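# Put blue foam block, or else cardboard box, in tote

## Task

Check the room's floor for a blue foam block. If one is there, move it into the tote near the door; if none is there, move the cardboard box into that tote. The placed item must lie fully inside the tote with nothing sticking out past its rim. It must stay there without the robot holding it. The robot must not tip over and must not finish leaning.

## Robot and tools

Robot: a Hello Robot Stretch 4 with one arm. It has an omni-wheel base, a lift that slides up a mast, an arm that telescopes forward, a three-joint wrist (yaw, pitch, roll) and a two-finger gripper. It stands about 1.6 m tall, and the base rim lies within 0.23 m of the base origin. Things may occasionally get nudged by outside forces.

Frames: the base frame sits on the floor under the base centre, with x ahead, y to the left and z up. The odometry frame is where the base frame was when the scene began. hand_pose is a point between the open fingertips, given in the base frame; its printed value may be somewhat off. With all wrist joints at 0, the hand axes line up with the base axes.

execute_actions: argument "actions" is a list holding one action, or empty to just read state and images. Optional "cameras" lists which images come back: head_camera, head_left_camera, head_right_camera, wrist_camera, or "all". Left out or null means all; [] means none; a bad name rejects the call. An action may contain "base", "joints", or both, plus optional "pace" and "contact_limits". Alternatively it contains only {"end_of_arm": "enable_torque"}, which restarts wrist or gripper motors that shut themselves off. All motions in an action start together.

"base" holds exactly one relative move, counted from the base's last reported position: translate_m (metres, forward positive, -2 to 2), strafe_m (metres sideways, left positive, -2 to 2) or rotate_rad (radians, counter-clockwise positive, -3.2 to 3.2). "joints" is one object keyed by joint name, with absolute targets: lift_m 0 to 1.2; arm_m extension 0 to 0.55; wrist_yaw_rad -1.134 to 4.276 (0 faces forward, positive turns left, 3.14 is stowed, and above 3.4 the arm may block it); wrist_pitch_rad -1.117 to 4.259 (0 level, 1.57 pointing down); wrist_roll_rad -1.117 to 4.259 (positive turns clockwise seen from behind the hand); gripper_m -0.038 to 0.141, the fingertip gap in metres. Values below 0 press the fingers together. Joint targets outside these ranges get clipped and reported. Any other invalid value or unknown key rejects the whole call, and nothing moves. Joints you leave out may still be driving toward an older target.

"pace" is "slow", "default", "fast" or "max". Base speeds are 0.1/0.3/0.4/0.6 m/s and 1/2/3/4 rad/s. When the lift is above 0.2 these are reduced, down to 0.3 m/s and 1 rad/s at full height. "contact_limits" takes only arm_m, from 0 (gentlest) to 0.75; the default is 0.5. One action runs for at most 15 s.

wait: "seconds" from 0 to 10. Nothing new is commanded, and it returns the same state and images. zoom_image: "camera" plus "region" [x0, y0, x1, y1] in pixels, with the origin at the top left and at most 504 by 504. It works only on the latest full image. finished_scene: "scene" is the scene number. It ends that scene for good and reports success. The goal must already hold. Replying without any tool call ends everything.

Cameras: head_camera sits at the top of the mast and looks forward and down; turn the base to look in other directions. The left and right head cameras are fisheyes that point more steeply down and show the base and arm. wrist_camera looks along the fingers, with the fingertips near the bottom of its image.

Result lines: base_status and joint_status report how each motion ended. "done" for the base means the wheels turned the commanded amount, slip included. "off_target" means it stopped short and may still be pushing. "contact_stop_at_<key>" means it hit something; the lift, arm or wheels then go slack. "limit_stop_at_<name>" covers built-in limits: own_body means a self-collision guard, and tilt means a lean above 6 degrees, which leaves the lift, arm and wheels slack and unresponsive. "torque_fault" means a wrist or gripper motor went limp; send enable_torque. on_its_own lists things that were not commanded, where "held at" gives the held target. lidar_m gives 12 distances in 30-degree sectors: the first points straight ahead, and they go counter-clockwise, so the 4th is left, the 7th behind and the 10th right. It covers roughly 0.15 m up to robot height; "-" means nothing seen or closer than 0.25 m. It may miss glass and thin legs. wrist_depth_mm is a 7x7 grid of depth medians in mm, 100 to 2000, read from the top left. base_odometry comes from the wheels only, with heading in -3.142..3.142. If turned_by_wheels and turned_by_imu differ by more than about 0.1 rad, there was slip or a collision. base_tilt gives forward and right lean in degrees, with a fixed bias of up to about 1.5. motor_effort is in percent, positive toward higher joint values, with the peak in brackets. Positive on wheel_0..2 turns the base right.

Gripping: command gripper_m below the object's width. Squeezing harder pulls the object toward the wrist. A firm grip shows up as a change in gripper effort when the command is 0 or more. The gap reading and "done" do not confirm a hold. If the fingertips jam on a surface, raise the lift.

Cautions: to unfold at the start, send lift_m 0.4 with wrist_yaw_rad 0. Tilting the hand up (pitch below -0.2) while it is rolled can trigger the own-body stop. Do not drive or turn holding over 1 kg with arm_m above 0.2, especially at fast paces. Avoid steady pushes or pulls with the gripper held high or at a high contact limit. Avoid drops, slams, hard pushes and knocking things over. Release the object inside the tote and back away, so it rests there on its own.

Each tool is called after "Request:" in YAML: its name, and indented under it one key for each argument.

## Session

Request:
execute_actions:
  actions: []

Scene clock: 0.00 s.
base_odometry: x=+0.000 y=+0.000 heading=+0.000 (m, m, rad; odometry frame)
turned_by_wheels: +0.000 (rad since the last result)
turned_by_imu: +0.000 (rad since the last result)
base_tilt: forward=+0.0 right=-0.4 (deg)
lidar_m: 1.16 1.68 1.28 1.03 1.02 1.15 1.25 1.72 0.83 0.66 0.65 0.74
base_status: not commanded
joint_positions: lift_m=+0.178 arm_m=-0.001 wrist_yaw_rad=+3.074 wrist_pitch_rad=-0.008 wrist_roll_rad=+0.008 gripper_m=+0.057
joint_status: not commanded
motor_effort: lift_m=+18 arm_m=-1 wrist_yaw_rad=+0 wrist_pitch_rad=-7 wrist_roll_rad=+1 gripper_m=-4 wheel_0=+0 wheel_1=-1 wheel_2=+1 (%)
hand_pose: x=-0.1120 y=+0.1067 z=+0.3587 quat_wxyz=(+0.034, +0.004, +0.004, +0.999) (m; base frame)
wrist_depth_mm: 145 147 1921 - 1661 1205 976 / - 146 - - 1661 1229 991 / 106 142 252 - 1661 1255 976 / 114 144 304 - 1708 1229 1025 / 143 1708 1921 - 1708 1255 1008 / 1576 1661 216 1464 210 1229 991 / 1060 1025 946 145 946 891 917
pictures: head_camera, head_left_camera, head_right_camera, wrist_camera
Images, in order (width x height): head_camera 420x560, head_left_camera 420x672, head_right_camera 420x672, wrist_camera 616x392.

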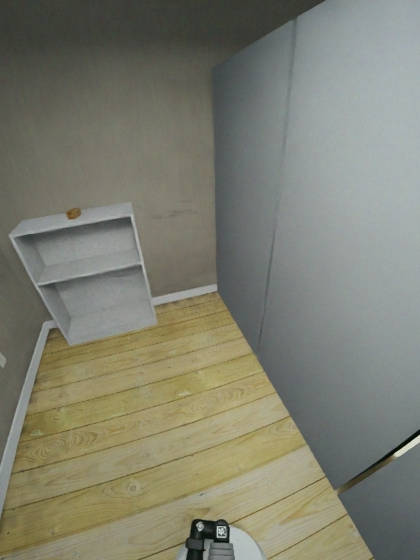

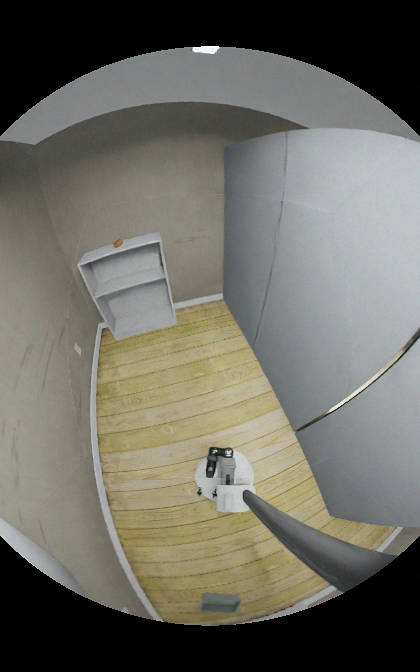

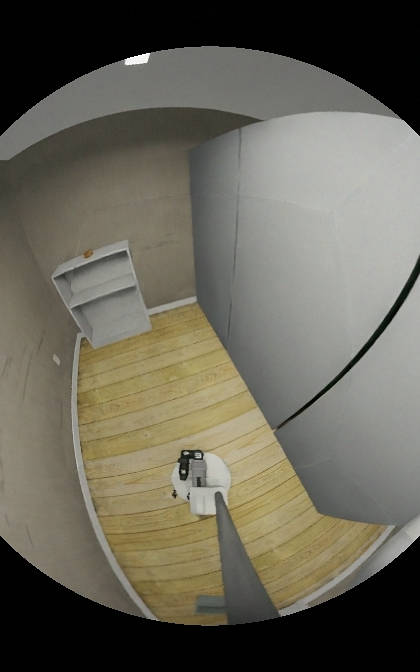

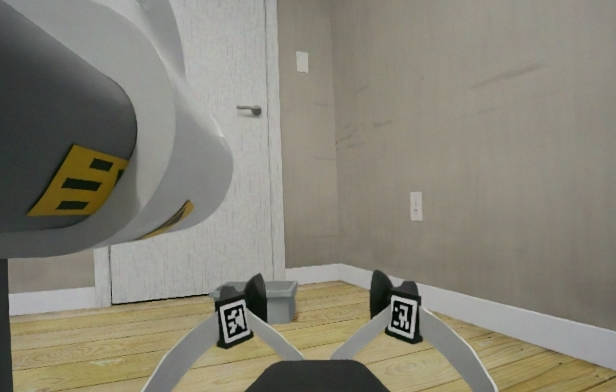

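Request:
execute_actions:
  actions:
    - {"base":{"rotate_rad":-2.3},"pace":"fast"}

Scene clock: 2.13 s.
base_odometry: x=+0.000 y=+0.000 heading=-2.300 (m, m, rad; odometry frame)
turned_by_wheels: -2.300 (rad since the last result)
turned_by_imu: -2.264 (rad since the last result)
base_tilt: forward=+0.0 right=-0.5 (deg)
lidar_m: 0.97 0.69 0.64 0.68 0.94 1.69 1.51 1.07 0.99 1.04 1.22 1.26
base_status: done
joint_positions: lift_m=+0.178 arm_m=-0.001 wrist_yaw_rad=+3.074 wrist_pitch_rad=-0.008 wrist_roll_rad=+0.008 gripper_m=+0.057
joint_status: not commanded
motor_effort: lift_m=+18(18) arm_m=-1(1) wrist_yaw_rad=-1(1) wrist_pitch_rad=-8(6) wrist_roll_rad=+1(1) gripper_m=-5(5) wheel_0=+1(9) wheel_1=+1(13) wheel_2=+0(13) (%)
hand_pose: x=-0.1120 y=+0.1067 z=+0.3587 quat_wxyz=(+0.034, +0.004, +0.004, +0.999) (m; base frame)
wrist_depth_mm: 145 147 1983 - - 1921 1708 / - 146 1921 - - 1921 1661 / 106 142 252 - - 1863 1756 / 114 145 304 - - 1808 1708 / 143 1366 1863 - - 1863 1708 / 1118 1366 215 1537 208 1464 1430 / 1008 1042 946 145 976 904 960
pictures: head_camera, head_left_camera, head_right_camera, wrist_camera
Images, in order (width x height): head_camera 420x560, head_left_camera 420x672, head_right_camera 420x672, wrist_camera 616x392.

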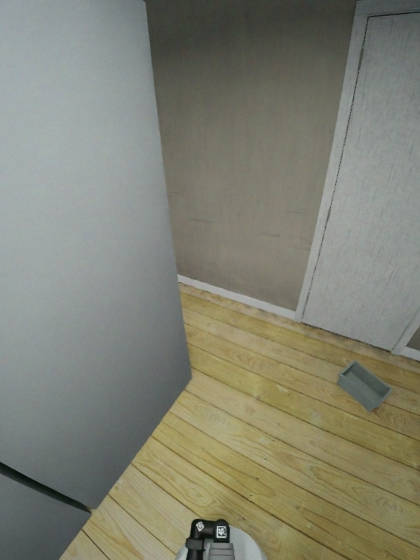

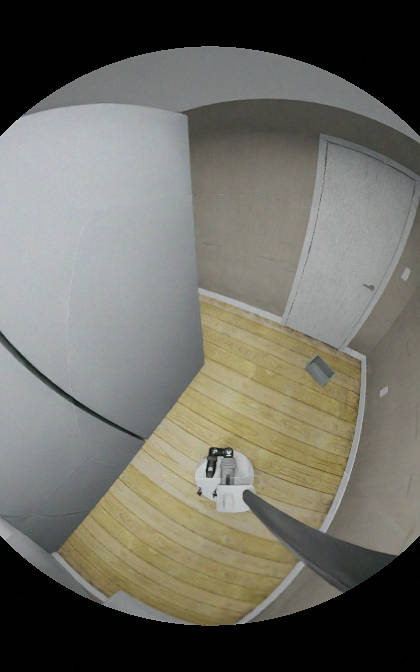

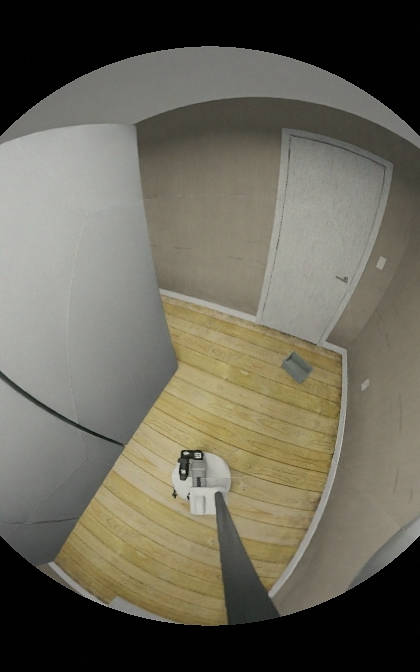

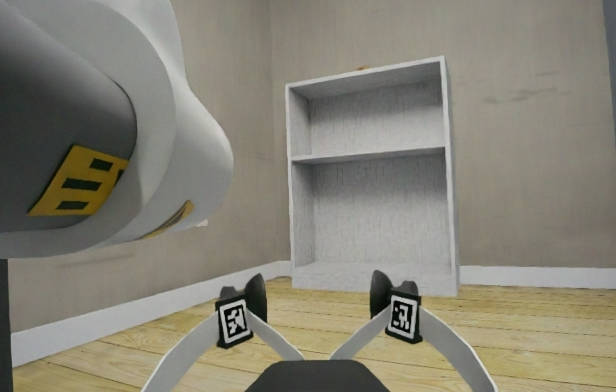

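Request:
execute_actions:
  actions:
    - {"base":{"strafe_m":-0.3},"pace":"fast"}
  cameras: []

Request:
execute_actions:
  actions:
    - {"base":{"translate_m":0.75},"pace":"fast"}

Scene clock: 4.33 s.
base_odometry: x=-0.224 y=+0.200 heading=-2.300 (m, m, rad; odometry frame)
turned_by_wheels: +0.000 (rad since the last result)
turned_by_imu: -0.002 (rad since the last result)
base_tilt: forward=+0.1 right=-0.3 (deg)
lidar_m: 1.64 0.96 0.92 0.95 1.29 1.84 1.16 0.81 0.73 0.77 1.08 0.98
base_status: done
joint_positions: lift_m=+0.178 arm_m=-0.001 wrist_yaw_rad=+3.074 wrist_pitch_rad=-0.008 wrist_roll_rad=+0.008 gripper_m=+0.057
joint_status: not commanded
motor_effort: lift_m=+18(18) arm_m=-1(1) wrist_yaw_rad=+0(1) wrist_pitch_rad=-7(7) wrist_roll_rad=+0(0) gripper_m=-2(4) wheel_0=-2(11) wheel_1=-1(14) wheel_2=+0(1) (%)
hand_pose: x=-0.1120 y=+0.1067 z=+0.3587 quat_wxyz=(+0.034, +0.004, +0.004, +0.999) (m; base frame)
wrist_depth_mm: 145 146 1499 - - - 1921 / - 146 1537 - - - 1863 / 106 142 252 - - 1921 1863 / 114 144 303 - - 1983 1863 / 143 1060 1499 - - 1983 1863 / 878 1060 215 1576 209 1430 1397 / 866 976 946 145 960 891 931
pictures: none
No camera images: the call's "cameras" was empty. Leave "cameras" out to get every camera's image.

Scene clock: 7.50 s.
base_odometry: x=-0.723 y=-0.360 heading=-2.300 (m, m, rad; odometry frame)
turned_by_wheels: +0.000 (rad since the last result)
turned_by_imu: -0.002 (rad since the last result)
base_tilt: forward=+0.0 right=-0.6 (deg)
lidar_m: 1.01 1.35 0.56 0.59 0.79 2.11 1.68 1.15 1.11 0.60 0.57 0.92
base_status: done
joint_positions: lift_m=+0.178 arm_m=-0.001 wrist_yaw_rad=+3.074 wrist_pitch_rad=-0.008 wrist_roll_rad=+0.008 gripper_m=+0.057
joint_status: not commanded
motor_effort: lift_m=+18(18) arm_m=-1(1) wrist_yaw_rad=-1(1) wrist_pitch_rad=-7(7) wrist_roll_rad=+2(1) gripper_m=-5(5) wheel_0=+0(8) wheel_1=+2(9) wheel_2=+1(13) (%)
hand_pose: x=-0.1120 y=+0.1067 z=+0.3587 quat_wxyz=(+0.034, +0.004, +0.004, +0.999) (m; base frame)
wrist_depth_mm: 145 146 - - - - - / - 146 - - - - - / 106 142 252 - - - - / 114 145 303 - - - - / 143 1464 1983 - - - - / 1205 1464 215 1576 209 1430 1366 / 1060 1025 946 145 946 891 946
pictures: head_camera, head_left_camera, head_right_camera, wrist_camera
Images, in order (width x height): head_camera 420x560, head_left_camera 420x672, head_right_camera 420x672, wrist_camera 616x392.

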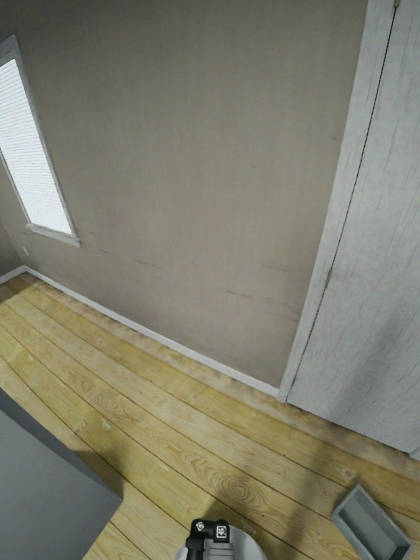

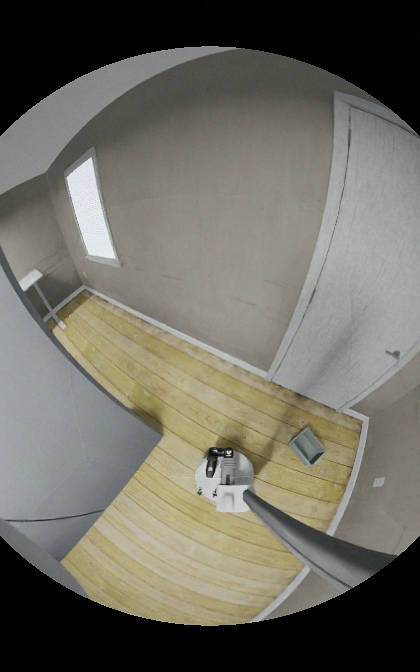

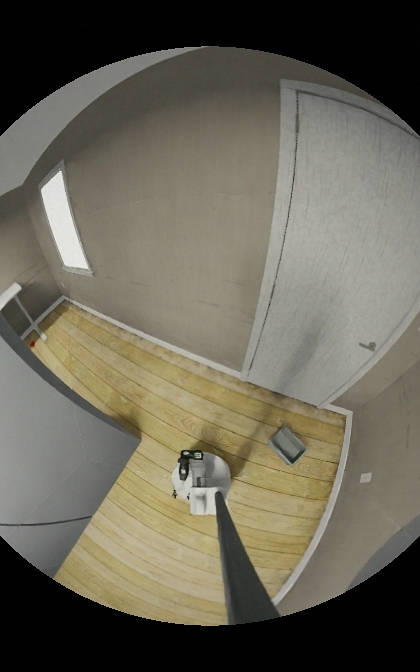

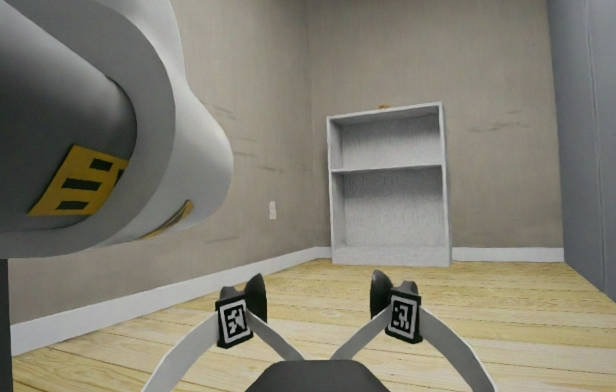

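Request:
execute_actions:
  actions:
    - {"base":{"rotate_rad":1.0},"pace":"fast"}
  cameras: ["head_camera","head_left_camera"]

Scene clock: 9.07 s.
base_odometry: x=-0.723 y=-0.359 heading=-1.300 (m, m, rad; odometry frame)
turned_by_wheels: +1.000 (rad since the last result)
turned_by_imu: +0.983 (rad since the last result)
base_tilt: forward=+0.1 right=-0.5 (deg)
lidar_m: 0.55 0.58 0.76 1.78 1.79 1.22 1.11 0.61 0.65 0.93 0.97 1.30
base_status: done
joint_positions: lift_m=+0.178 arm_m=-0.001 wrist_yaw_rad=+3.074 wrist_pitch_rad=-0.008 wrist_roll_rad=+0.008 gripper_m=+0.057
joint_status: not commanded
motor_effort: lift_m=+18(18) arm_m=-1(1) wrist_yaw_rad=+0(1) wrist_pitch_rad=-6(7) wrist_roll_rad=+1(1) gripper_m=-3(3) wheel_0=-1(9) wheel_1=-1(9) wheel_2=-3(12) (%)
hand_pose: x=-0.1120 y=+0.1067 z=+0.3587 quat_wxyz=(+0.034, +0.004, +0.004, +0.999) (m; base frame)
wrist_depth_mm: 145 147 1281 1366 1336 1430 1464 / - 146 1281 1308 1366 1397 1430 / 106 142 252 1308 1336 1430 1499 / 114 145 304 1336 1366 1366 1397 / 143 1229 1255 1281 1336 1397 1430 / 1205 1205 216 1281 208 1336 1366 / 1042 1025 946 145 960 891 976
pictures: head_camera, head_left_camera
Images, in order (width x height): head_camera 420x560, head_left_camera 420x672.

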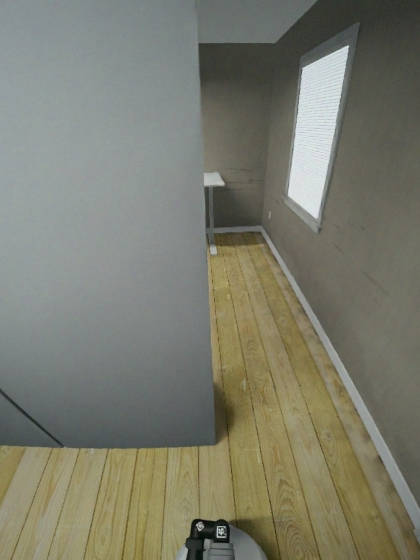

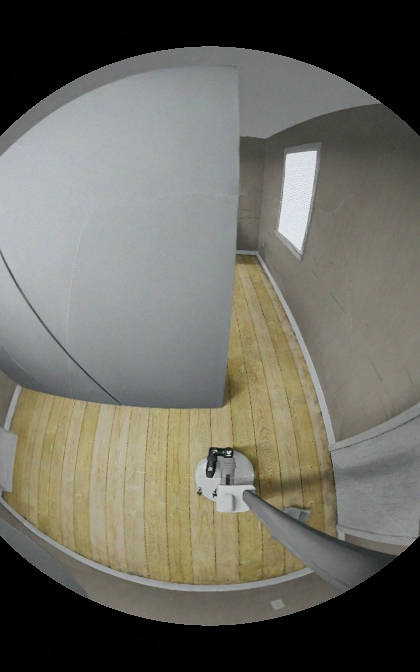

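Request:
execute_actions:
  actions:
    - {"base":{"translate_m":0.22},"pace":"fast"}
  cameras: []

Request:
execute_actions:
  actions:
    - {"base":{"strafe_m":-0.45},"pace":"fast"}
  cameras: []

Request:
execute_actions:
  actions:
    - {"base":{"translate_m":1.2},"pace":"max"}

Scene clock: 11.07 s.
base_odometry: x=-0.665 y=-0.571 heading=-1.300 (m, m, rad; odometry frame)
turned_by_wheels: +0.000 (rad since the last result)
turned_by_imu: -0.001 (rad since the last result)
base_tilt: forward=+0.0 right=-0.4 (deg)
lidar_m: 0.34 0.35 0.50 1.10 2.11 1.47 1.33 0.74 0.84 0.92 0.96 1.26
base_status: done
joint_positions: lift_m=+0.178 arm_m=-0.001 wrist_yaw_rad=+3.074 wrist_pitch_rad=-0.008 wrist_roll_rad=+0.008 gripper_m=+0.057
joint_status: not commanded
motor_effort: lift_m=+18(18) arm_m=-1(1) wrist_yaw_rad=+0(1) wrist_pitch_rad=-6(6) wrist_roll_rad=+1(0) gripper_m=-4(3) wheel_0=+0(6) wheel_1=+1(10) wheel_2=-1(16) (%)
hand_pose: x=-0.1120 y=+0.1067 z=+0.3587 quat_wxyz=(+0.034, +0.004, +0.004, +0.999) (m; base frame)
wrist_depth_mm: 145 146 1499 1537 1576 1618 1661 / - 145 1464 1576 1576 1708 1708 / 106 142 252 1537 1576 1618 1708 / 114 145 304 1499 1537 1661 1708 / 143 1464 1464 1499 1537 1618 1661 / 1397 1430 215 1464 210 1464 1366 / 842 1025 946 145 991 904 931
pictures: none
No camera images: the call's "cameras" was empty. Leave "cameras" out to get every camera's image.

Scene clock: 13.33 s.
base_odometry: x=-1.098 y=-0.692 heading=-1.300 (m, m, rad; odometry frame)
turned_by_wheels: +0.000 (rad since the last result)
turned_by_imu: -0.003 (rad since the last result)
base_tilt: forward=+0.1 right=-0.3 (deg)
lidar_m: 1.53 0.70 0.59 1.22 2.07 1.41 0.55 0.63 0.49 0.45 0.50 0.67
base_status: done
joint_positions: lift_m=+0.178 arm_m=-0.001 wrist_yaw_rad=+3.074 wrist_pitch_rad=-0.008 wrist_roll_rad=+0.008 gripper_m=+0.057
joint_status: not commanded
motor_effort: lift_m=+18(18) arm_m=-1(1) wrist_yaw_rad=+2(1) wrist_pitch_rad=-8(7) wrist_roll_rad=+1(1) gripper_m=-2(4) wheel_0=-1(12) wheel_1=+0(14) wheel_2=+0(1) (%)
hand_pose: x=-0.1120 y=+0.1067 z=+0.3587 quat_wxyz=(+0.034, +0.004, +0.004, +0.999) (m; base frame)
wrist_depth_mm: 145 147 1464 1537 1576 1618 1708 / - 146 1430 1499 1576 1576 1618 / 106 142 255 1499 1537 1576 1661 / 114 145 303 1464 1537 1576 1661 / 143 1397 1464 1499 1537 1618 1618 / 1025 1397 216 1464 208 1430 1397 / 960 1025 741 153 976 891 931
pictures: none
No camera images: the call's "cameras" was empty. Leave "cameras" out to get every camera's image.

Scene clock: 16.83 s.
base_odometry: x=-0.777 y=-1.848 heading=-1.300 (m, m, rad; odometry frame)
turned_by_wheels: +0.000 (rad since the last result)
turned_by_imu: -0.002 (rad since the last result)
base_tilt: forward=+0.1 right=-0.4 (deg)
lidar_m: 1.14 1.45 1.87 1.88 0.62 0.71 1.76 0.62 0.41 0.38 0.39 0.54
base_status: done
joint_positions: lift_m=+0.178 arm_m=-0.001 wrist_yaw_rad=+3.074 wrist_pitch_rad=-0.008 wrist_roll_rad=+0.008 gripper_m=+0.057
joint_status: not commanded
motor_effort: lift_m=+18(18) arm_m=-1(1) wrist_yaw_rad=+1(1) wrist_pitch_rad=-7(8) wrist_roll_rad=+1(1) gripper_m=-5(2) wheel_0=+0(7) wheel_1=+0(10) wheel_2=+1(17) (%)
hand_pose: x=-0.1120 y=+0.1067 z=+0.3587 quat_wxyz=(+0.034, +0.004, +0.004, +0.999) (m; base frame)
wrist_depth_mm: 145 146 - - - 759 559 / - 146 - - - 768 564 / 106 142 252 - - 768 574 / 114 145 306 - - 778 580 / 143 1308 - - - 788 574 / 904 1397 215 1618 210 778 580 / 866 1025 960 146 960 707 585
pictures: head_camera, head_left_camera, head_right_camera, wrist_camera
Images, in order (width x height): head_camera 420x560, head_left_camera 420x672, head_right_camera 420x672, wrist_camera 616x392.

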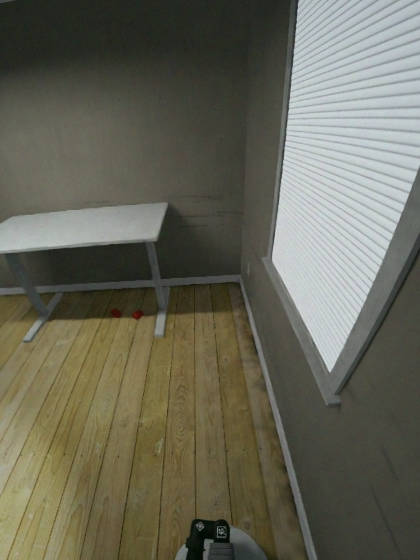

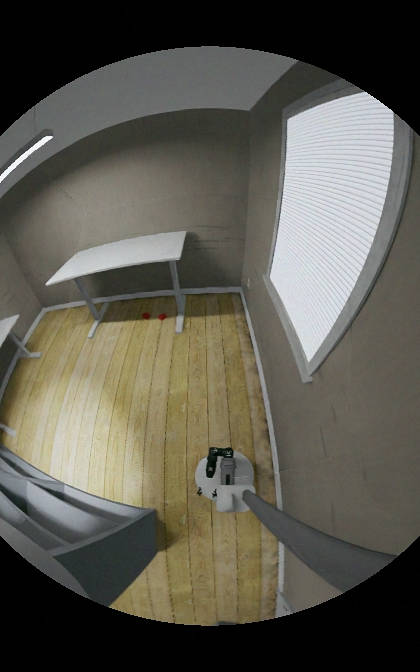

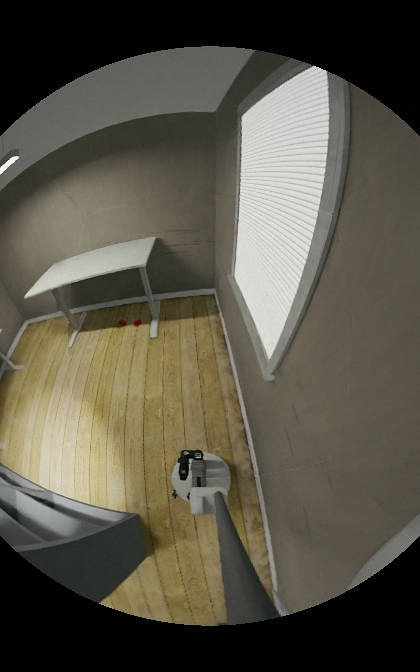

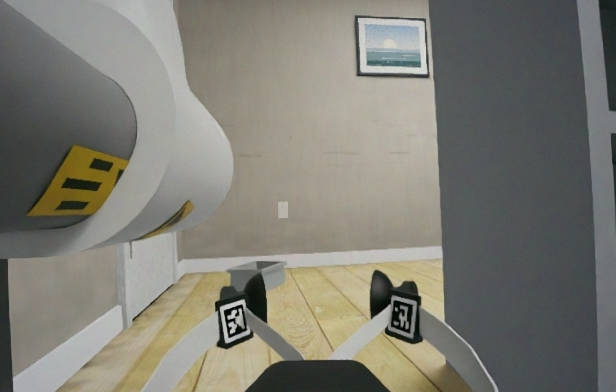

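Request:
execute_actions:
  actions:
    - {"base":{"translate_m":0.3},"pace":"fast"}
  cameras: []

Request:
execute_actions:
  actions:
    - {"base":{"rotate_rad":1.55},"pace":"fast"}
  cameras: []

Request:
execute_actions:
  actions:
    - {"base":{"translate_m":0.5},"joints":{"lift_m":0.4,"wrist_yaw_rad":0},"pace":"fast"}

Scene clock: 19.07 s.
base_odometry: x=-0.697 y=-2.137 heading=-1.300 (m, m, rad; odometry frame)
turned_by_wheels: +0.000 (rad since the last result)
turned_by_imu: -0.001 (rad since the last result)
base_tilt: forward=+0.2 right=-0.4 (deg)
lidar_m: 1.06 1.18 1.51 2.58 0.99 0.84 2.05 0.59 0.40 0.36 0.35 0.45
base_status: done
joint_positions: lift_m=+0.178 arm_m=-0.001 wrist_yaw_rad=+3.074 wrist_pitch_rad=-0.008 wrist_roll_rad=+0.008 gripper_m=+0.057
joint_status: not commanded
motor_effort: lift_m=+18(18) arm_m=-1(1) wrist_yaw_rad=+2(1) wrist_pitch_rad=-6(7) wrist_roll_rad=+1(1) gripper_m=-4(5) wheel_0=+0(8) wheel_1=+3(8) wheel_2=+0(15) (%)
hand_pose: x=-0.1120 y=+0.1067 z=+0.3587 quat_wxyz=(+0.034, +0.004, +0.004, +0.999) (m; base frame)
wrist_depth_mm: 145 147 - - 1308 976 1229 / - 146 - - - 960 1397 / 106 142 253 - - 917 1366 / 114 145 303 - - 931 1336 / 143 1308 - - - 917 1366 / 842 1336 216 1618 209 931 1118 / 820 1025 946 145 976 820 820
pictures: none
No camera images: the call's "cameras" was empty. Leave "cameras" out to get every camera's image.

Scene clock: 20.80 s.
base_odometry: x=-0.697 y=-2.137 heading=+0.250 (m, m, rad; odometry frame)
turned_by_wheels: +1.550 (rad since the last result)
turned_by_imu: +1.525 (rad since the last result)
base_tilt: forward=+0.1 right=-0.5 (deg)
lidar_m: 2.54 0.97 0.83 2.40 0.64 0.40 0.37 0.35 0.46 1.01 1.17 1.47
base_status: done
joint_positions: lift_m=+0.178 arm_m=-0.001 wrist_yaw_rad=+3.074 wrist_pitch_rad=-0.008 wrist_roll_rad=+0.008 gripper_m=+0.057
joint_status: not commanded
motor_effort: lift_m=+18(18) arm_m=-1(1) wrist_yaw_rad=-1(1) wrist_pitch_rad=-6(7) wrist_roll_rad=+1(1) gripper_m=-3(5) wheel_0=+0(7) wheel_1=-2(9) wheel_2=-1(11) (%)
hand_pose: x=-0.1120 y=+0.1067 z=+0.3587 quat_wxyz=(+0.034, +0.004, +0.004, +0.999) (m; base frame)
wrist_depth_mm: 145 147 517 535 559 585 609 / - 146 521 539 554 580 597 / 106 142 252 535 549 580 591 / 114 144 303 535 554 569 597 / 143 488 508 525 544 569 591 / 477 484 216 525 210 564 585 / 469 477 496 145 539 569 591
pictures: none
No camera images: the call's "cameras" was empty. Leave "cameras" out to get every camera's image.

Scene clock: 23.33 s.
base_odometry: x=-0.213 y=-2.013 heading=+0.250 (m, m, rad; odometry frame)
turned_by_wheels: +0.000 (rad since the last result)
turned_by_imu: -0.001 (rad since the last result)
base_tilt: forward=+0.1 right=-0.5 (deg)
lidar_m: 2.05 1.07 0.71 0.66 1.42 0.93 0.84 0.84 1.10 1.05 1.10 1.41
base_status: done
joint_positions: lift_m=+0.400 arm_m=-0.001 wrist_yaw_rad=+0.001 wrist_pitch_rad=-0.008 wrist_roll_rad=+0.008 gripper_m=+0.057
joint_status: all done
motor_effort: lift_m=+20(21) arm_m=-1(1) wrist_yaw_rad=-2(5) wrist_pitch_rad=-7(7) wrist_roll_rad=+0(2) gripper_m=-5(4) wheel_0=+1(6) wheel_1=+1(8) wheel_2=-1(14) (%)
hand_pose: x=+0.4585 y=-0.0873 z=+0.5804 quat_wxyz=(+1.000, +0.004, -0.004, +0.000) (m; base frame)
wrist_depth_mm: 1661 - - - - - - / 1618 - - - - - - / 1661 - - - - - - / 1576 - - - - - - / 1576 - - - - - - / 1661 - 216 - 209 - - / 1499 1576 1430 146 1464 1397 1430
pictures: head_camera, head_left_camera, head_right_camera, wrist_camera
Images, in order (width x height): head_camera 420x560, head_left_camera 420x672, head_right_camera 420x672, wrist_camera 616x392.

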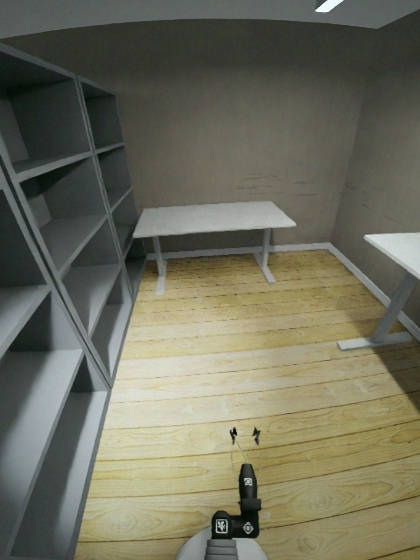

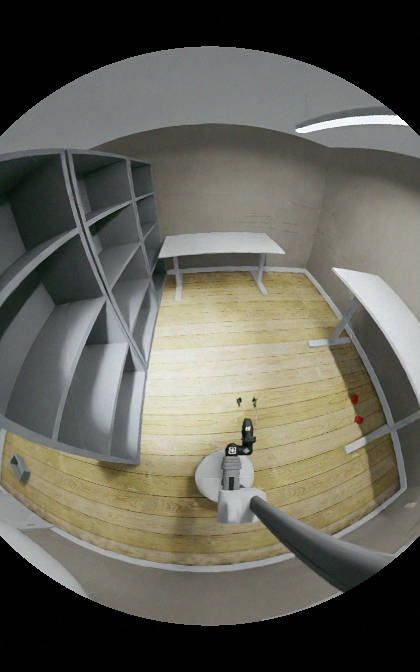

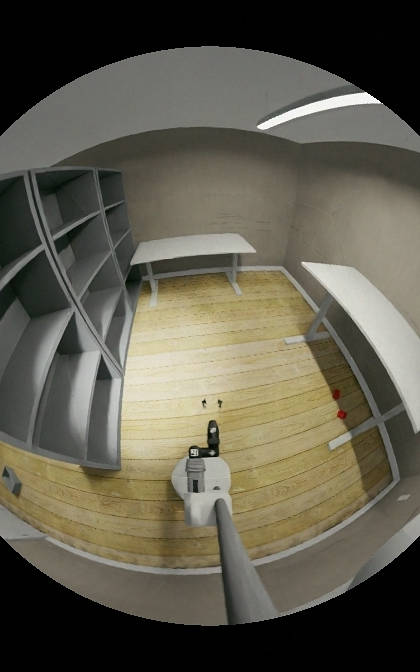

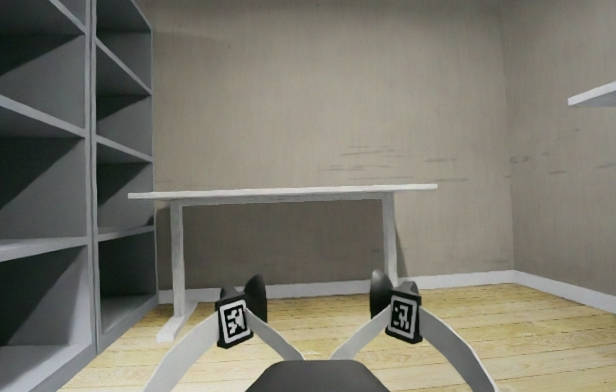

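Request:
zoom_image:
  camera: "head_camera"
  region: [100,200,420,400]

Request:
zoom_image:
  camera: "head_left_camera"
  region: [260,250,420,520]

Region (100, 200, 420, 400) of head_camera's 420x560 image, scaled by 1.575, with more detail than that image has; it fills the top 315 rows of this view, and the rest is white.

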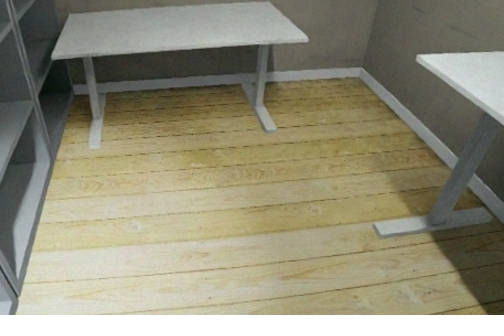

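Region (260, 250, 420, 520) of head_left_camera's 420x672 image, scaled by 1.867, with more detail than that image has; it fills the left 299 columns of this view, and the rest is white.

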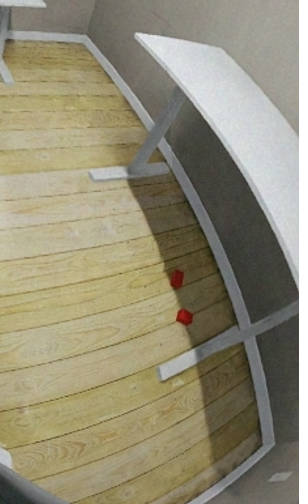

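Request:
execute_actions:
  actions:
    - {"base":{"translate_m":-0.45},"joints":{"wrist_pitch_rad":1.57},"pace":"max"}
  cameras: []

Request:
execute_actions:
  actions:
    - {"base":{"strafe_m":1.5},"pace":"max"}
  cameras: ["head_left_camera","head_camera"]

Scene clock: 27.97 s.
base_odometry: x=-0.649 y=-2.125 heading=+0.250 (m, m, rad; odometry frame)
turned_by_wheels: +0.000 (rad since the last result)
turned_by_imu: -0.001 (rad since the last result)
base_tilt: forward=+0.1 right=-0.4 (deg)
lidar_m: 2.48 1.00 0.81 2.10 0.69 0.46 0.43 0.40 0.52 1.22 1.15 1.45
base_status: done
joint_positions: lift_m=+0.400 arm_m=-0.001 wrist_yaw_rad=+0.000 wrist_pitch_rad=+1.570 wrist_roll_rad=+0.008 gripper_m=+0.057
joint_status: all done
motor_effort: lift_m=+20(20) arm_m=-1(1) wrist_yaw_rad=-1(2) wrist_pitch_rad=+0(6) wrist_roll_rad=+0(0) gripper_m=-6(2) wheel_0=+2(8) wheel_1=-2(10) wheel_2=-1(16) (%)
hand_pose: x=+0.1703 y=-0.0874 z=+0.2895 quat_wxyz=(+0.708, +0.003, +0.707, -0.003) (m; base frame)
wrist_depth_mm: 535 535 530 525 525 512 508 / 535 530 525 525 517 517 508 / 525 530 521 517 521 517 512 / 535 525 525 521 512 517 512 / 530 525 312 320 512 517 508 / 525 307 215 303 209 512 504 / 312 306 306 145 301 508 508
pictures: none
No camera images: the call's "cameras" was empty. Leave "cameras" out to get every camera's image.

Scene clock: 32.07 s.
base_odometry: x=-1.020 y=-0.671 heading=+0.250 (m, m, rad; odometry frame)
turned_by_wheels: +0.000 (rad since the last result)
turned_by_imu: +0.004 (rad since the last result)
base_tilt: forward=+0.1 right=-0.3 (deg)
lidar_m: 1.12 2.10 1.41 0.55 0.54 0.60 0.57 0.56 0.77 1.69 0.57 0.51
base_status: done
joint_positions: lift_m=+0.400 arm_m=-0.001 wrist_yaw_rad=+0.000 wrist_pitch_rad=+1.570 wrist_roll_rad=+0.008 gripper_m=+0.057
joint_status: not commanded
motor_effort: lift_m=+19(20) arm_m=-1(1) wrist_yaw_rad=+0(1) wrist_pitch_rad=+0(2) wrist_roll_rad=+1(1) gripper_m=-3(4) wheel_0=+1(12) wheel_1=+0(16) wheel_2=+0(1) (%)
hand_pose: x=+0.1702 y=-0.0874 z=+0.2896 quat_wxyz=(+0.707, +0.003, +0.707, -0.003) (m; base frame)
wrist_depth_mm: 535 535 525 521 512 512 452 / 539 525 525 525 517 517 512 / 535 525 530 525 517 517 508 / 530 535 525 521 521 517 508 / 530 525 310 317 508 508 508 / 525 309 216 304 210 508 508 / 312 306 301 145 303 508 508
pictures: head_camera, head_left_camera
Images, in order (width x height): head_camera 420x560, head_left_camera 420x672.

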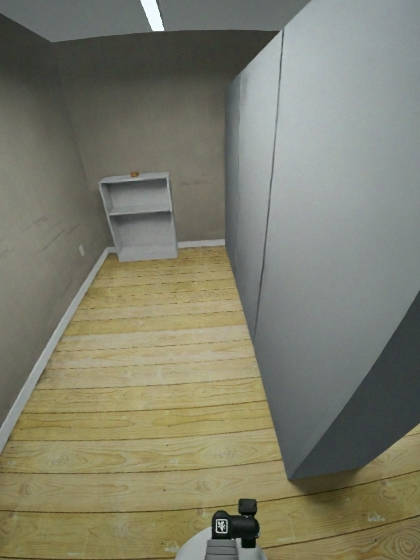

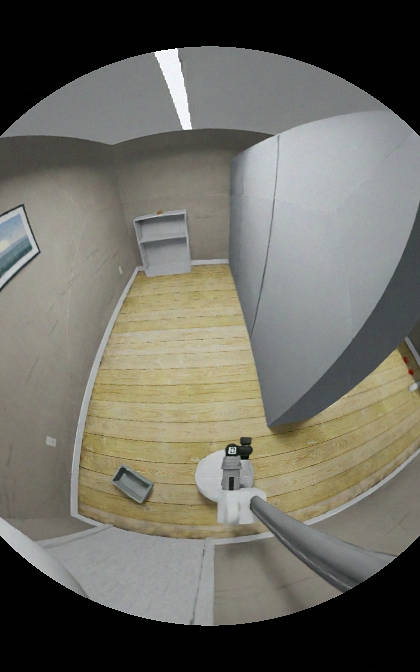

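Request:
execute_actions:
  actions:
    - {"base":{"rotate_rad":0.38},"pace":"fast"}
  cameras: []

Request:
execute_actions:
  actions:
    - {"base":{"translate_m":1.6},"joints":{"lift_m":0.85,"wrist_pitch_rad":0.2,"gripper_m":0.14},"pace":"max"}
  cameras: []

Request:
execute_actions:
  actions:
    - {"base":{"rotate_rad":-0.33},"pace":"fast"}

Scene clock: 33.37 s.
base_odometry: x=-1.020 y=-0.671 heading=+0.630 (m, m, rad; odometry frame)
turned_by_wheels: +0.380 (rad since the last result)
turned_by_imu: +0.373 (rad since the last result)
base_tilt: forward=+0.0 right=-0.3 (deg)
lidar_m: 2.60 1.50 0.64 0.55 0.65 0.56 0.57 0.68 1.20 0.70 0.53 0.81
base_status: done
joint_positions: lift_m=+0.400 arm_m=-0.001 wrist_yaw_rad=+0.000 wrist_pitch_rad=+1.570 wrist_roll_rad=+0.008 gripper_m=+0.057
joint_status: not commanded
motor_effort: lift_m=+19(19) arm_m=-1(1) wrist_yaw_rad=+0(0) wrist_pitch_rad=+0(0) wrist_roll_rad=+1(1) gripper_m=-3(4) wheel_0=-1(6) wheel_1=-1(9) wheel_2=-2(10) (%)
hand_pose: x=+0.1702 y=-0.0874 z=+0.2896 quat_wxyz=(+0.707, +0.003, +0.707, -0.003) (m; base frame)
wrist_depth_mm: 539 535 530 521 517 517 512 / 535 530 521 521 521 512 508 / 535 530 525 521 521 512 504 / 525 535 521 521 517 517 508 / 530 530 314 319 512 512 508 / 530 309 216 304 209 508 504 / 312 304 304 145 298 512 504
pictures: none
No camera images: the call's "cameras" was empty. Leave "cameras" out to get every camera's image.

Scene clock: 37.80 s.
base_odometry: x=+0.273 y=+0.271 heading=+0.630 (m, m, rad; odometry frame)
turned_by_wheels: +0.000 (rad since the last result)
turned_by_imu: -0.004 (rad since the last result)
base_tilt: forward=+0.0 right=-0.4 (deg)
lidar_m: 1.32 1.02 0.88 0.88 1.03 1.57 2.13 0.92 0.79 0.81 0.96 1.32
base_status: done
joint_positions: lift_m=+0.850 arm_m=-0.001 wrist_yaw_rad=+0.000 wrist_pitch_rad=+0.202 wrist_roll_rad=+0.008 gripper_m=+0.140
joint_status: all done
motor_effort: lift_m=+19(22) arm_m=-1(1) wrist_yaw_rad=+2(0) wrist_pitch_rad=-7(14) wrist_roll_rad=+0(1) gripper_m=-1(4) wheel_0=-1(10) wheel_1=+1(10) wheel_2=+3(16) (%)
hand_pose: x=+0.4526 y=-0.0874 z=+0.9701 quat_wxyz=(+0.995, +0.004, +0.101, +0.000) (m; base frame)
wrist_depth_mm: 946 1281 1464 1366 1255 1182 1160 / 976 1255 1499 1397 1308 1255 1160 / 976 1281 1499 1397 1281 1281 1229 / 991 1255 1537 1499 1366 1308 1229 / 976 1281 1537 1464 1281 1308 1255 / 1008 1138 1308 1499 1430 203 1308 / 976 1229 1576 150 1464 1366 1336
pictures: none
No camera images: the call's "cameras" was empty. Leave "cameras" out to get every camera's image.

Scene clock: 38.90 s.
base_odometry: x=+0.273 y=+0.271 heading=+0.300 (m, m, rad; odometry frame)
turned_by_wheels: -0.329 (rad since the last result)
turned_by_imu: -0.325 (rad since the last result)
base_tilt: forward=-0.1 right=-0.4 (deg)
lidar_m: 1.30 1.33 0.94 0.87 0.91 1.20 1.53 1.25 0.87 0.82 0.83 1.11
base_status: done
joint_positions: lift_m=+0.850 arm_m=-0.001 wrist_yaw_rad=+0.000 wrist_pitch_rad=+0.202 wrist_roll_rad=+0.008 gripper_m=+0.140
joint_status: not commanded
motor_effort: lift_m=+19(19) arm_m=-1(1) wrist_yaw_rad=+1(1) wrist_pitch_rad=-6(7) wrist_roll_rad=+1(1) gripper_m=-3(2) wheel_0=+3(8) wheel_1=+2(7) wheel_2=+1(9) (%)
hand_pose: x=+0.4526 y=-0.0874 z=+0.9701 quat_wxyz=(+0.995, +0.004, +0.101, +0.000) (m; base frame)
wrist_depth_mm: 1281 1366 1308 1336 1336 1366 976 / 1336 1366 1366 1397 1397 1397 1008 / 1366 1336 1366 1430 1464 1430 1042 / 1308 1366 1397 1464 1499 1499 1008 / 1336 1397 1366 1499 1537 1537 1060 / 1336 1308 1430 1537 1576 203 1042 / 1366 1499 1499 151 1537 1537 1042
pictures: head_camera, head_left_camera, head_right_camera, wrist_camera
Images, in order (width x height): head_camera 420x560, head_left_camera 420x672, head_right_camera 420x672, wrist_camera 616x392.

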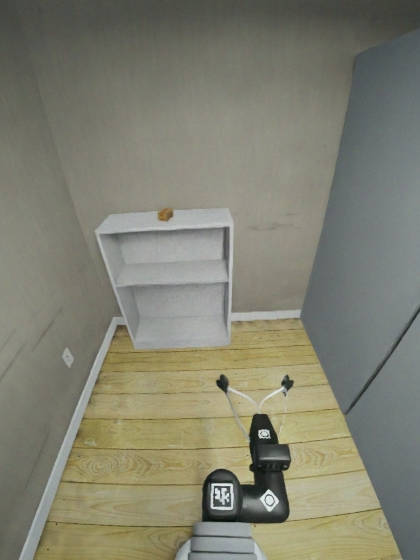

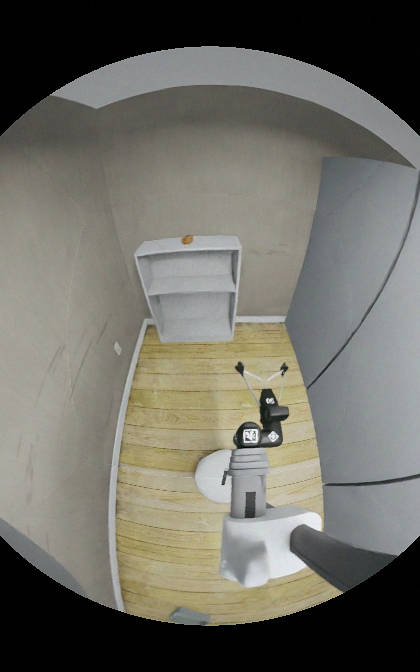

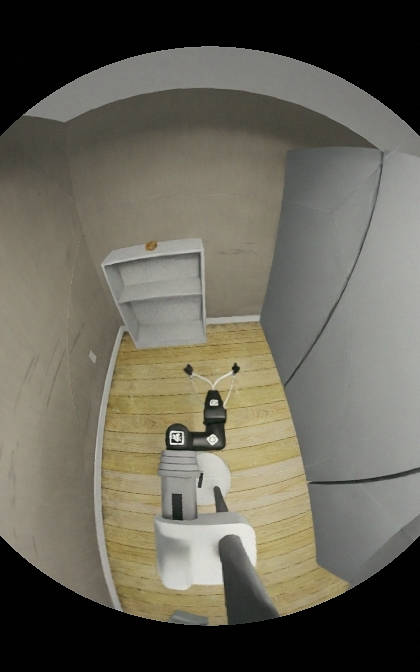

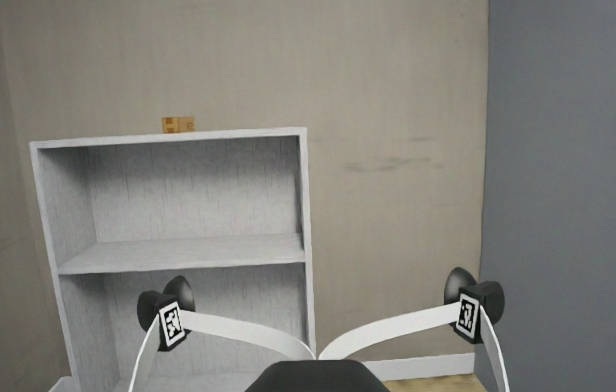

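Request:
execute_actions:
  actions:
    - {"base":{"strafe_m":0.42},"joints":{"lift_m":1.02},"pace":"fast"}
  cameras: []

Request:
execute_actions:
  actions:
    - {"base":{"translate_m":0.5},"pace":"fast"}
  cameras: ["head_camera","wrist_camera"]

Scene clock: 41.63 s.
base_odometry: x=+0.149 y=+0.673 heading=+0.301 (m, m, rad; odometry frame)
turned_by_wheels: +0.000 (rad since the last result)
turned_by_imu: +0.001 (rad since the last result)
base_tilt: forward=+0.1 right=-0.4 (deg)
lidar_m: 1.29 0.69 0.49 0.43 0.47 0.62 1.53 2.15 1.29 1.22 1.23 1.38
base_status: done
joint_positions: lift_m=+1.020 arm_m=-0.001 wrist_yaw_rad=+0.000 wrist_pitch_rad=+0.202 wrist_roll_rad=+0.008 gripper_m=+0.140
joint_status: all done
motor_effort: lift_m=+20(22) arm_m=-1(1) wrist_yaw_rad=+0(1) wrist_pitch_rad=-7(6) wrist_roll_rad=+1(1) gripper_m=-1(1) wheel_0=+3(8) wheel_1=-1(11) wheel_2=+0(4) (%)
hand_pose: x=+0.4526 y=-0.0874 z=+1.1400 quat_wxyz=(+0.995, +0.004, +0.101, +0.000) (m; base frame)
wrist_depth_mm: 917 1336 1308 1281 1336 1336 1336 / 931 1308 1336 1366 1366 1366 1397 / 904 1366 1336 1430 1430 1464 1430 / 917 1336 1366 1366 1366 1430 1464 / 878 1366 1397 1430 1464 1499 1499 / 878 1078 1160 1397 1229 202 1576 / 831 1182 1499 151 1537 1576 1618
pictures: none
No camera images: the call's "cameras" was empty. Leave "cameras" out to get every camera's image.

Scene clock: 44.53 s.
base_odometry: x=+0.626 y=+0.821 heading=+0.301 (m, m, rad; odometry frame)
turned_by_wheels: +0.000 (rad since the last result)
turned_by_imu: -0.001 (rad since the last result)
base_tilt: forward=+0.0 right=-0.5 (deg)
lidar_m: 0.78 0.74 0.53 0.48 0.50 0.69 1.74 1.83 1.28 1.19 1.24 0.84
base_status: done
joint_positions: lift_m=+1.020 arm_m=-0.001 wrist_yaw_rad=+0.000 wrist_pitch_rad=+0.202 wrist_roll_rad=+0.008 gripper_m=+0.140
joint_status: not commanded
motor_effort: lift_m=+20(20) arm_m=-1(1) wrist_yaw_rad=+1(1) wrist_pitch_rad=-7(7) wrist_roll_rad=+1(1) gripper_m=-1(0) wheel_0=+1(9) wheel_1=+3(9) wheel_2=+0(12) (%)
hand_pose: x=+0.4526 y=-0.0874 z=+1.1400 quat_wxyz=(+0.995, +0.004, +0.101, +0.000) (m; base frame)
wrist_depth_mm: 820 820 842 831 842 854 866 / 831 854 854 866 878 878 878 / 866 854 866 878 878 904 931 / 878 891 904 904 917 917 917 / 904 676 691 904 891 750 960 / 891 621 917 904 931 204 1008 / 891 691 917 151 891 809 1025
pictures: head_camera, wrist_camera
Images, in order (width x height): head_camera 420x560, wrist_camera 616x392.

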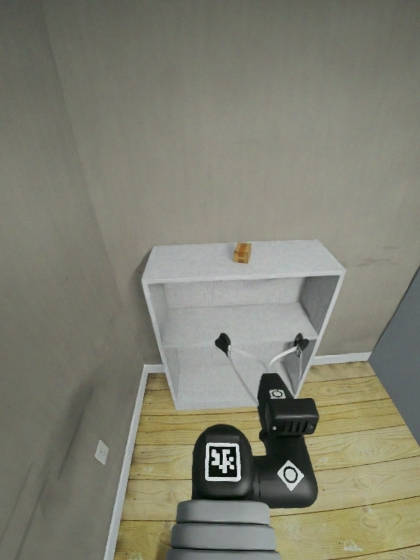

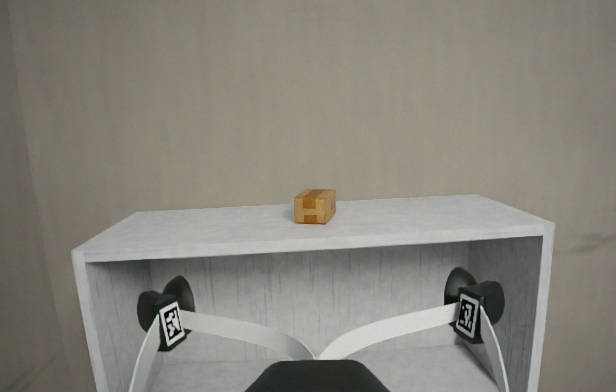

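Request:
execute_actions:
  actions:
    - {"joints":{"lift_m":0.99,"arm_m":0.4},"pace":"fast"}
  cameras: ["head_camera","wrist_camera"]

Scene clock: 46.80 s.
base_odometry: x=+0.626 y=+0.821 heading=+0.301 (m, m, rad; odometry frame)
turned_by_wheels: +0.000 (rad since the last result)
turned_by_imu: -0.001 (rad since the last result)
base_tilt: forward=+0.0 right=-0.3 (deg)
lidar_m: 0.81 0.73 0.52 0.48 0.49 0.69 1.75 1.84 1.27 1.21 1.24 0.86
base_status: not commanded
joint_positions: lift_m=+0.990 arm_m=+0.399 wrist_yaw_rad=+0.000 wrist_pitch_rad=+0.202 wrist_roll_rad=+0.008 gripper_m=+0.140
joint_status: all done
motor_effort: lift_m=+15(18) arm_m=+6(4) wrist_yaw_rad=+0(1) wrist_pitch_rad=-7(7) wrist_roll_rad=+0(1) gripper_m=-2(2) wheel_0=+2(1) wheel_1=+3(3) wheel_2=+0(0) (%)
hand_pose: x=+0.8525 y=-0.0874 z=+1.1105 quat_wxyz=(+0.995, +0.004, +0.101, +0.000) (m; base frame)
wrist_depth_mm: 445 449 455 455 462 469 469 / 462 459 466 469 473 484 484 / 469 477 473 488 492 500 504 / 477 488 492 500 500 512 512 / 488 492 466 300 433 424 415 / 325 303 300 293 307 203 291 / 251 245 242 151 234 228 235
pictures: head_camera, wrist_camera
Images, in order (width x height): head_camera 420x560, wrist_camera 616x392.

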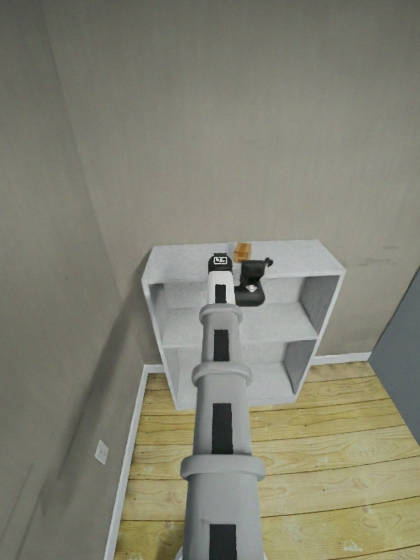

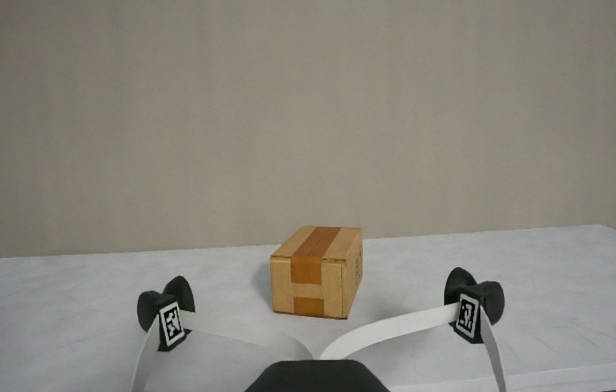

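Request:
execute_actions:
  actions:
    - {"joints":{"lift_m":0.97,"arm_m":0.5}}
  cameras: ["wrist_camera"]

Scene clock: 48.30 s.
base_odometry: x=+0.626 y=+0.821 heading=+0.301 (m, m, rad; odometry frame)
turned_by_wheels: +0.000 (rad since the last result)
turned_by_imu: +0.000 (rad since the last result)
base_tilt: forward=+0.1 right=-0.4 (deg)
lidar_m: 0.79 0.75 0.49 0.49 0.50 0.68 1.73 1.83 1.28 1.21 1.24 0.84
base_status: not commanded
joint_positions: lift_m=+0.970 arm_m=+0.499 wrist_yaw_rad=+0.000 wrist_pitch_rad=+0.202 wrist_roll_rad=+0.008 gripper_m=+0.140
joint_status: all done
motor_effort: lift_m=+14(15) arm_m=+6(8) wrist_yaw_rad=+0(2) wrist_pitch_rad=-6(5) wrist_roll_rad=+1(2) gripper_m=-2(0) wheel_0=+2(1) wheel_1=+3(3) wheel_2=+0(0) (%)
hand_pose: x=+0.9525 y=-0.0874 z=+1.0906 quat_wxyz=(+0.995, +0.004, +0.101, +0.000) (m; base frame)
wrist_depth_mm: 353 357 359 362 366 368 375 / 362 364 370 375 375 382 384 / 373 375 379 384 389 392 397 / 382 387 389 394 399 402 404 / 392 394 397 240 351 366 357 / 283 263 216 187 233 203 253 / 217 211 205 150 202 196 199
pictures: wrist_camera
Images, in order (width x height): wrist_camera 616x392.

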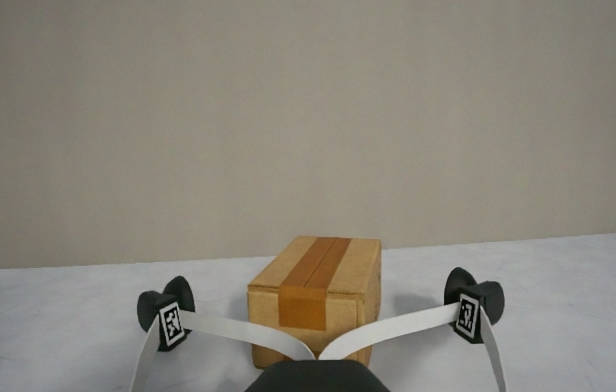

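Request:
execute_actions:
  actions:
    - {"joints":{"lift_m":0.964,"gripper_m":0.015}}
  cameras: ["wrist_camera"]

Scene clock: 50.67 s.
base_odometry: x=+0.626 y=+0.821 heading=+0.301 (m, m, rad; odometry frame)
turned_by_wheels: +0.000 (rad since the last result)
turned_by_imu: -0.001 (rad since the last result)
base_tilt: forward=+0.1 right=-0.3 (deg)
lidar_m: 0.79 0.75 0.52 0.46 0.50 0.69 1.76 1.83 1.28 1.20 1.23 0.85
base_status: not commanded
joint_positions: lift_m=+0.964 arm_m=+0.499 wrist_yaw_rad=+0.000 wrist_pitch_rad=+0.203 wrist_roll_rad=+0.008 gripper_m=+0.015
joint_status: all done
motor_effort: lift_m=+14(14) arm_m=+6(6) wrist_yaw_rad=+1(2) wrist_pitch_rad=-9(8) wrist_roll_rad=+1(1) gripper_m=-21(20) wheel_0=+1(1) wheel_1=+3(3) wheel_2=+0(0) (%)
hand_pose: x=+0.9525 y=-0.0874 z=+1.0844 quat_wxyz=(+0.995, +0.004, +0.101, +0.000) (m; base frame)
wrist_depth_mm: 351 357 359 364 368 370 375 / 362 366 368 373 377 379 384 / 373 377 382 384 387 394 397 / 384 387 392 394 399 402 407 / 387 394 394 212 353 347 340 / 268 265 185 170 185 245 240 / 206 182 181 171 182 173 189
pictures: wrist_camera
Images, in order (width x height): wrist_camera 616x392.

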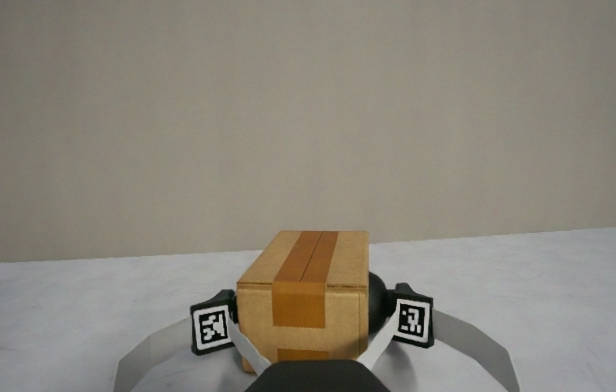

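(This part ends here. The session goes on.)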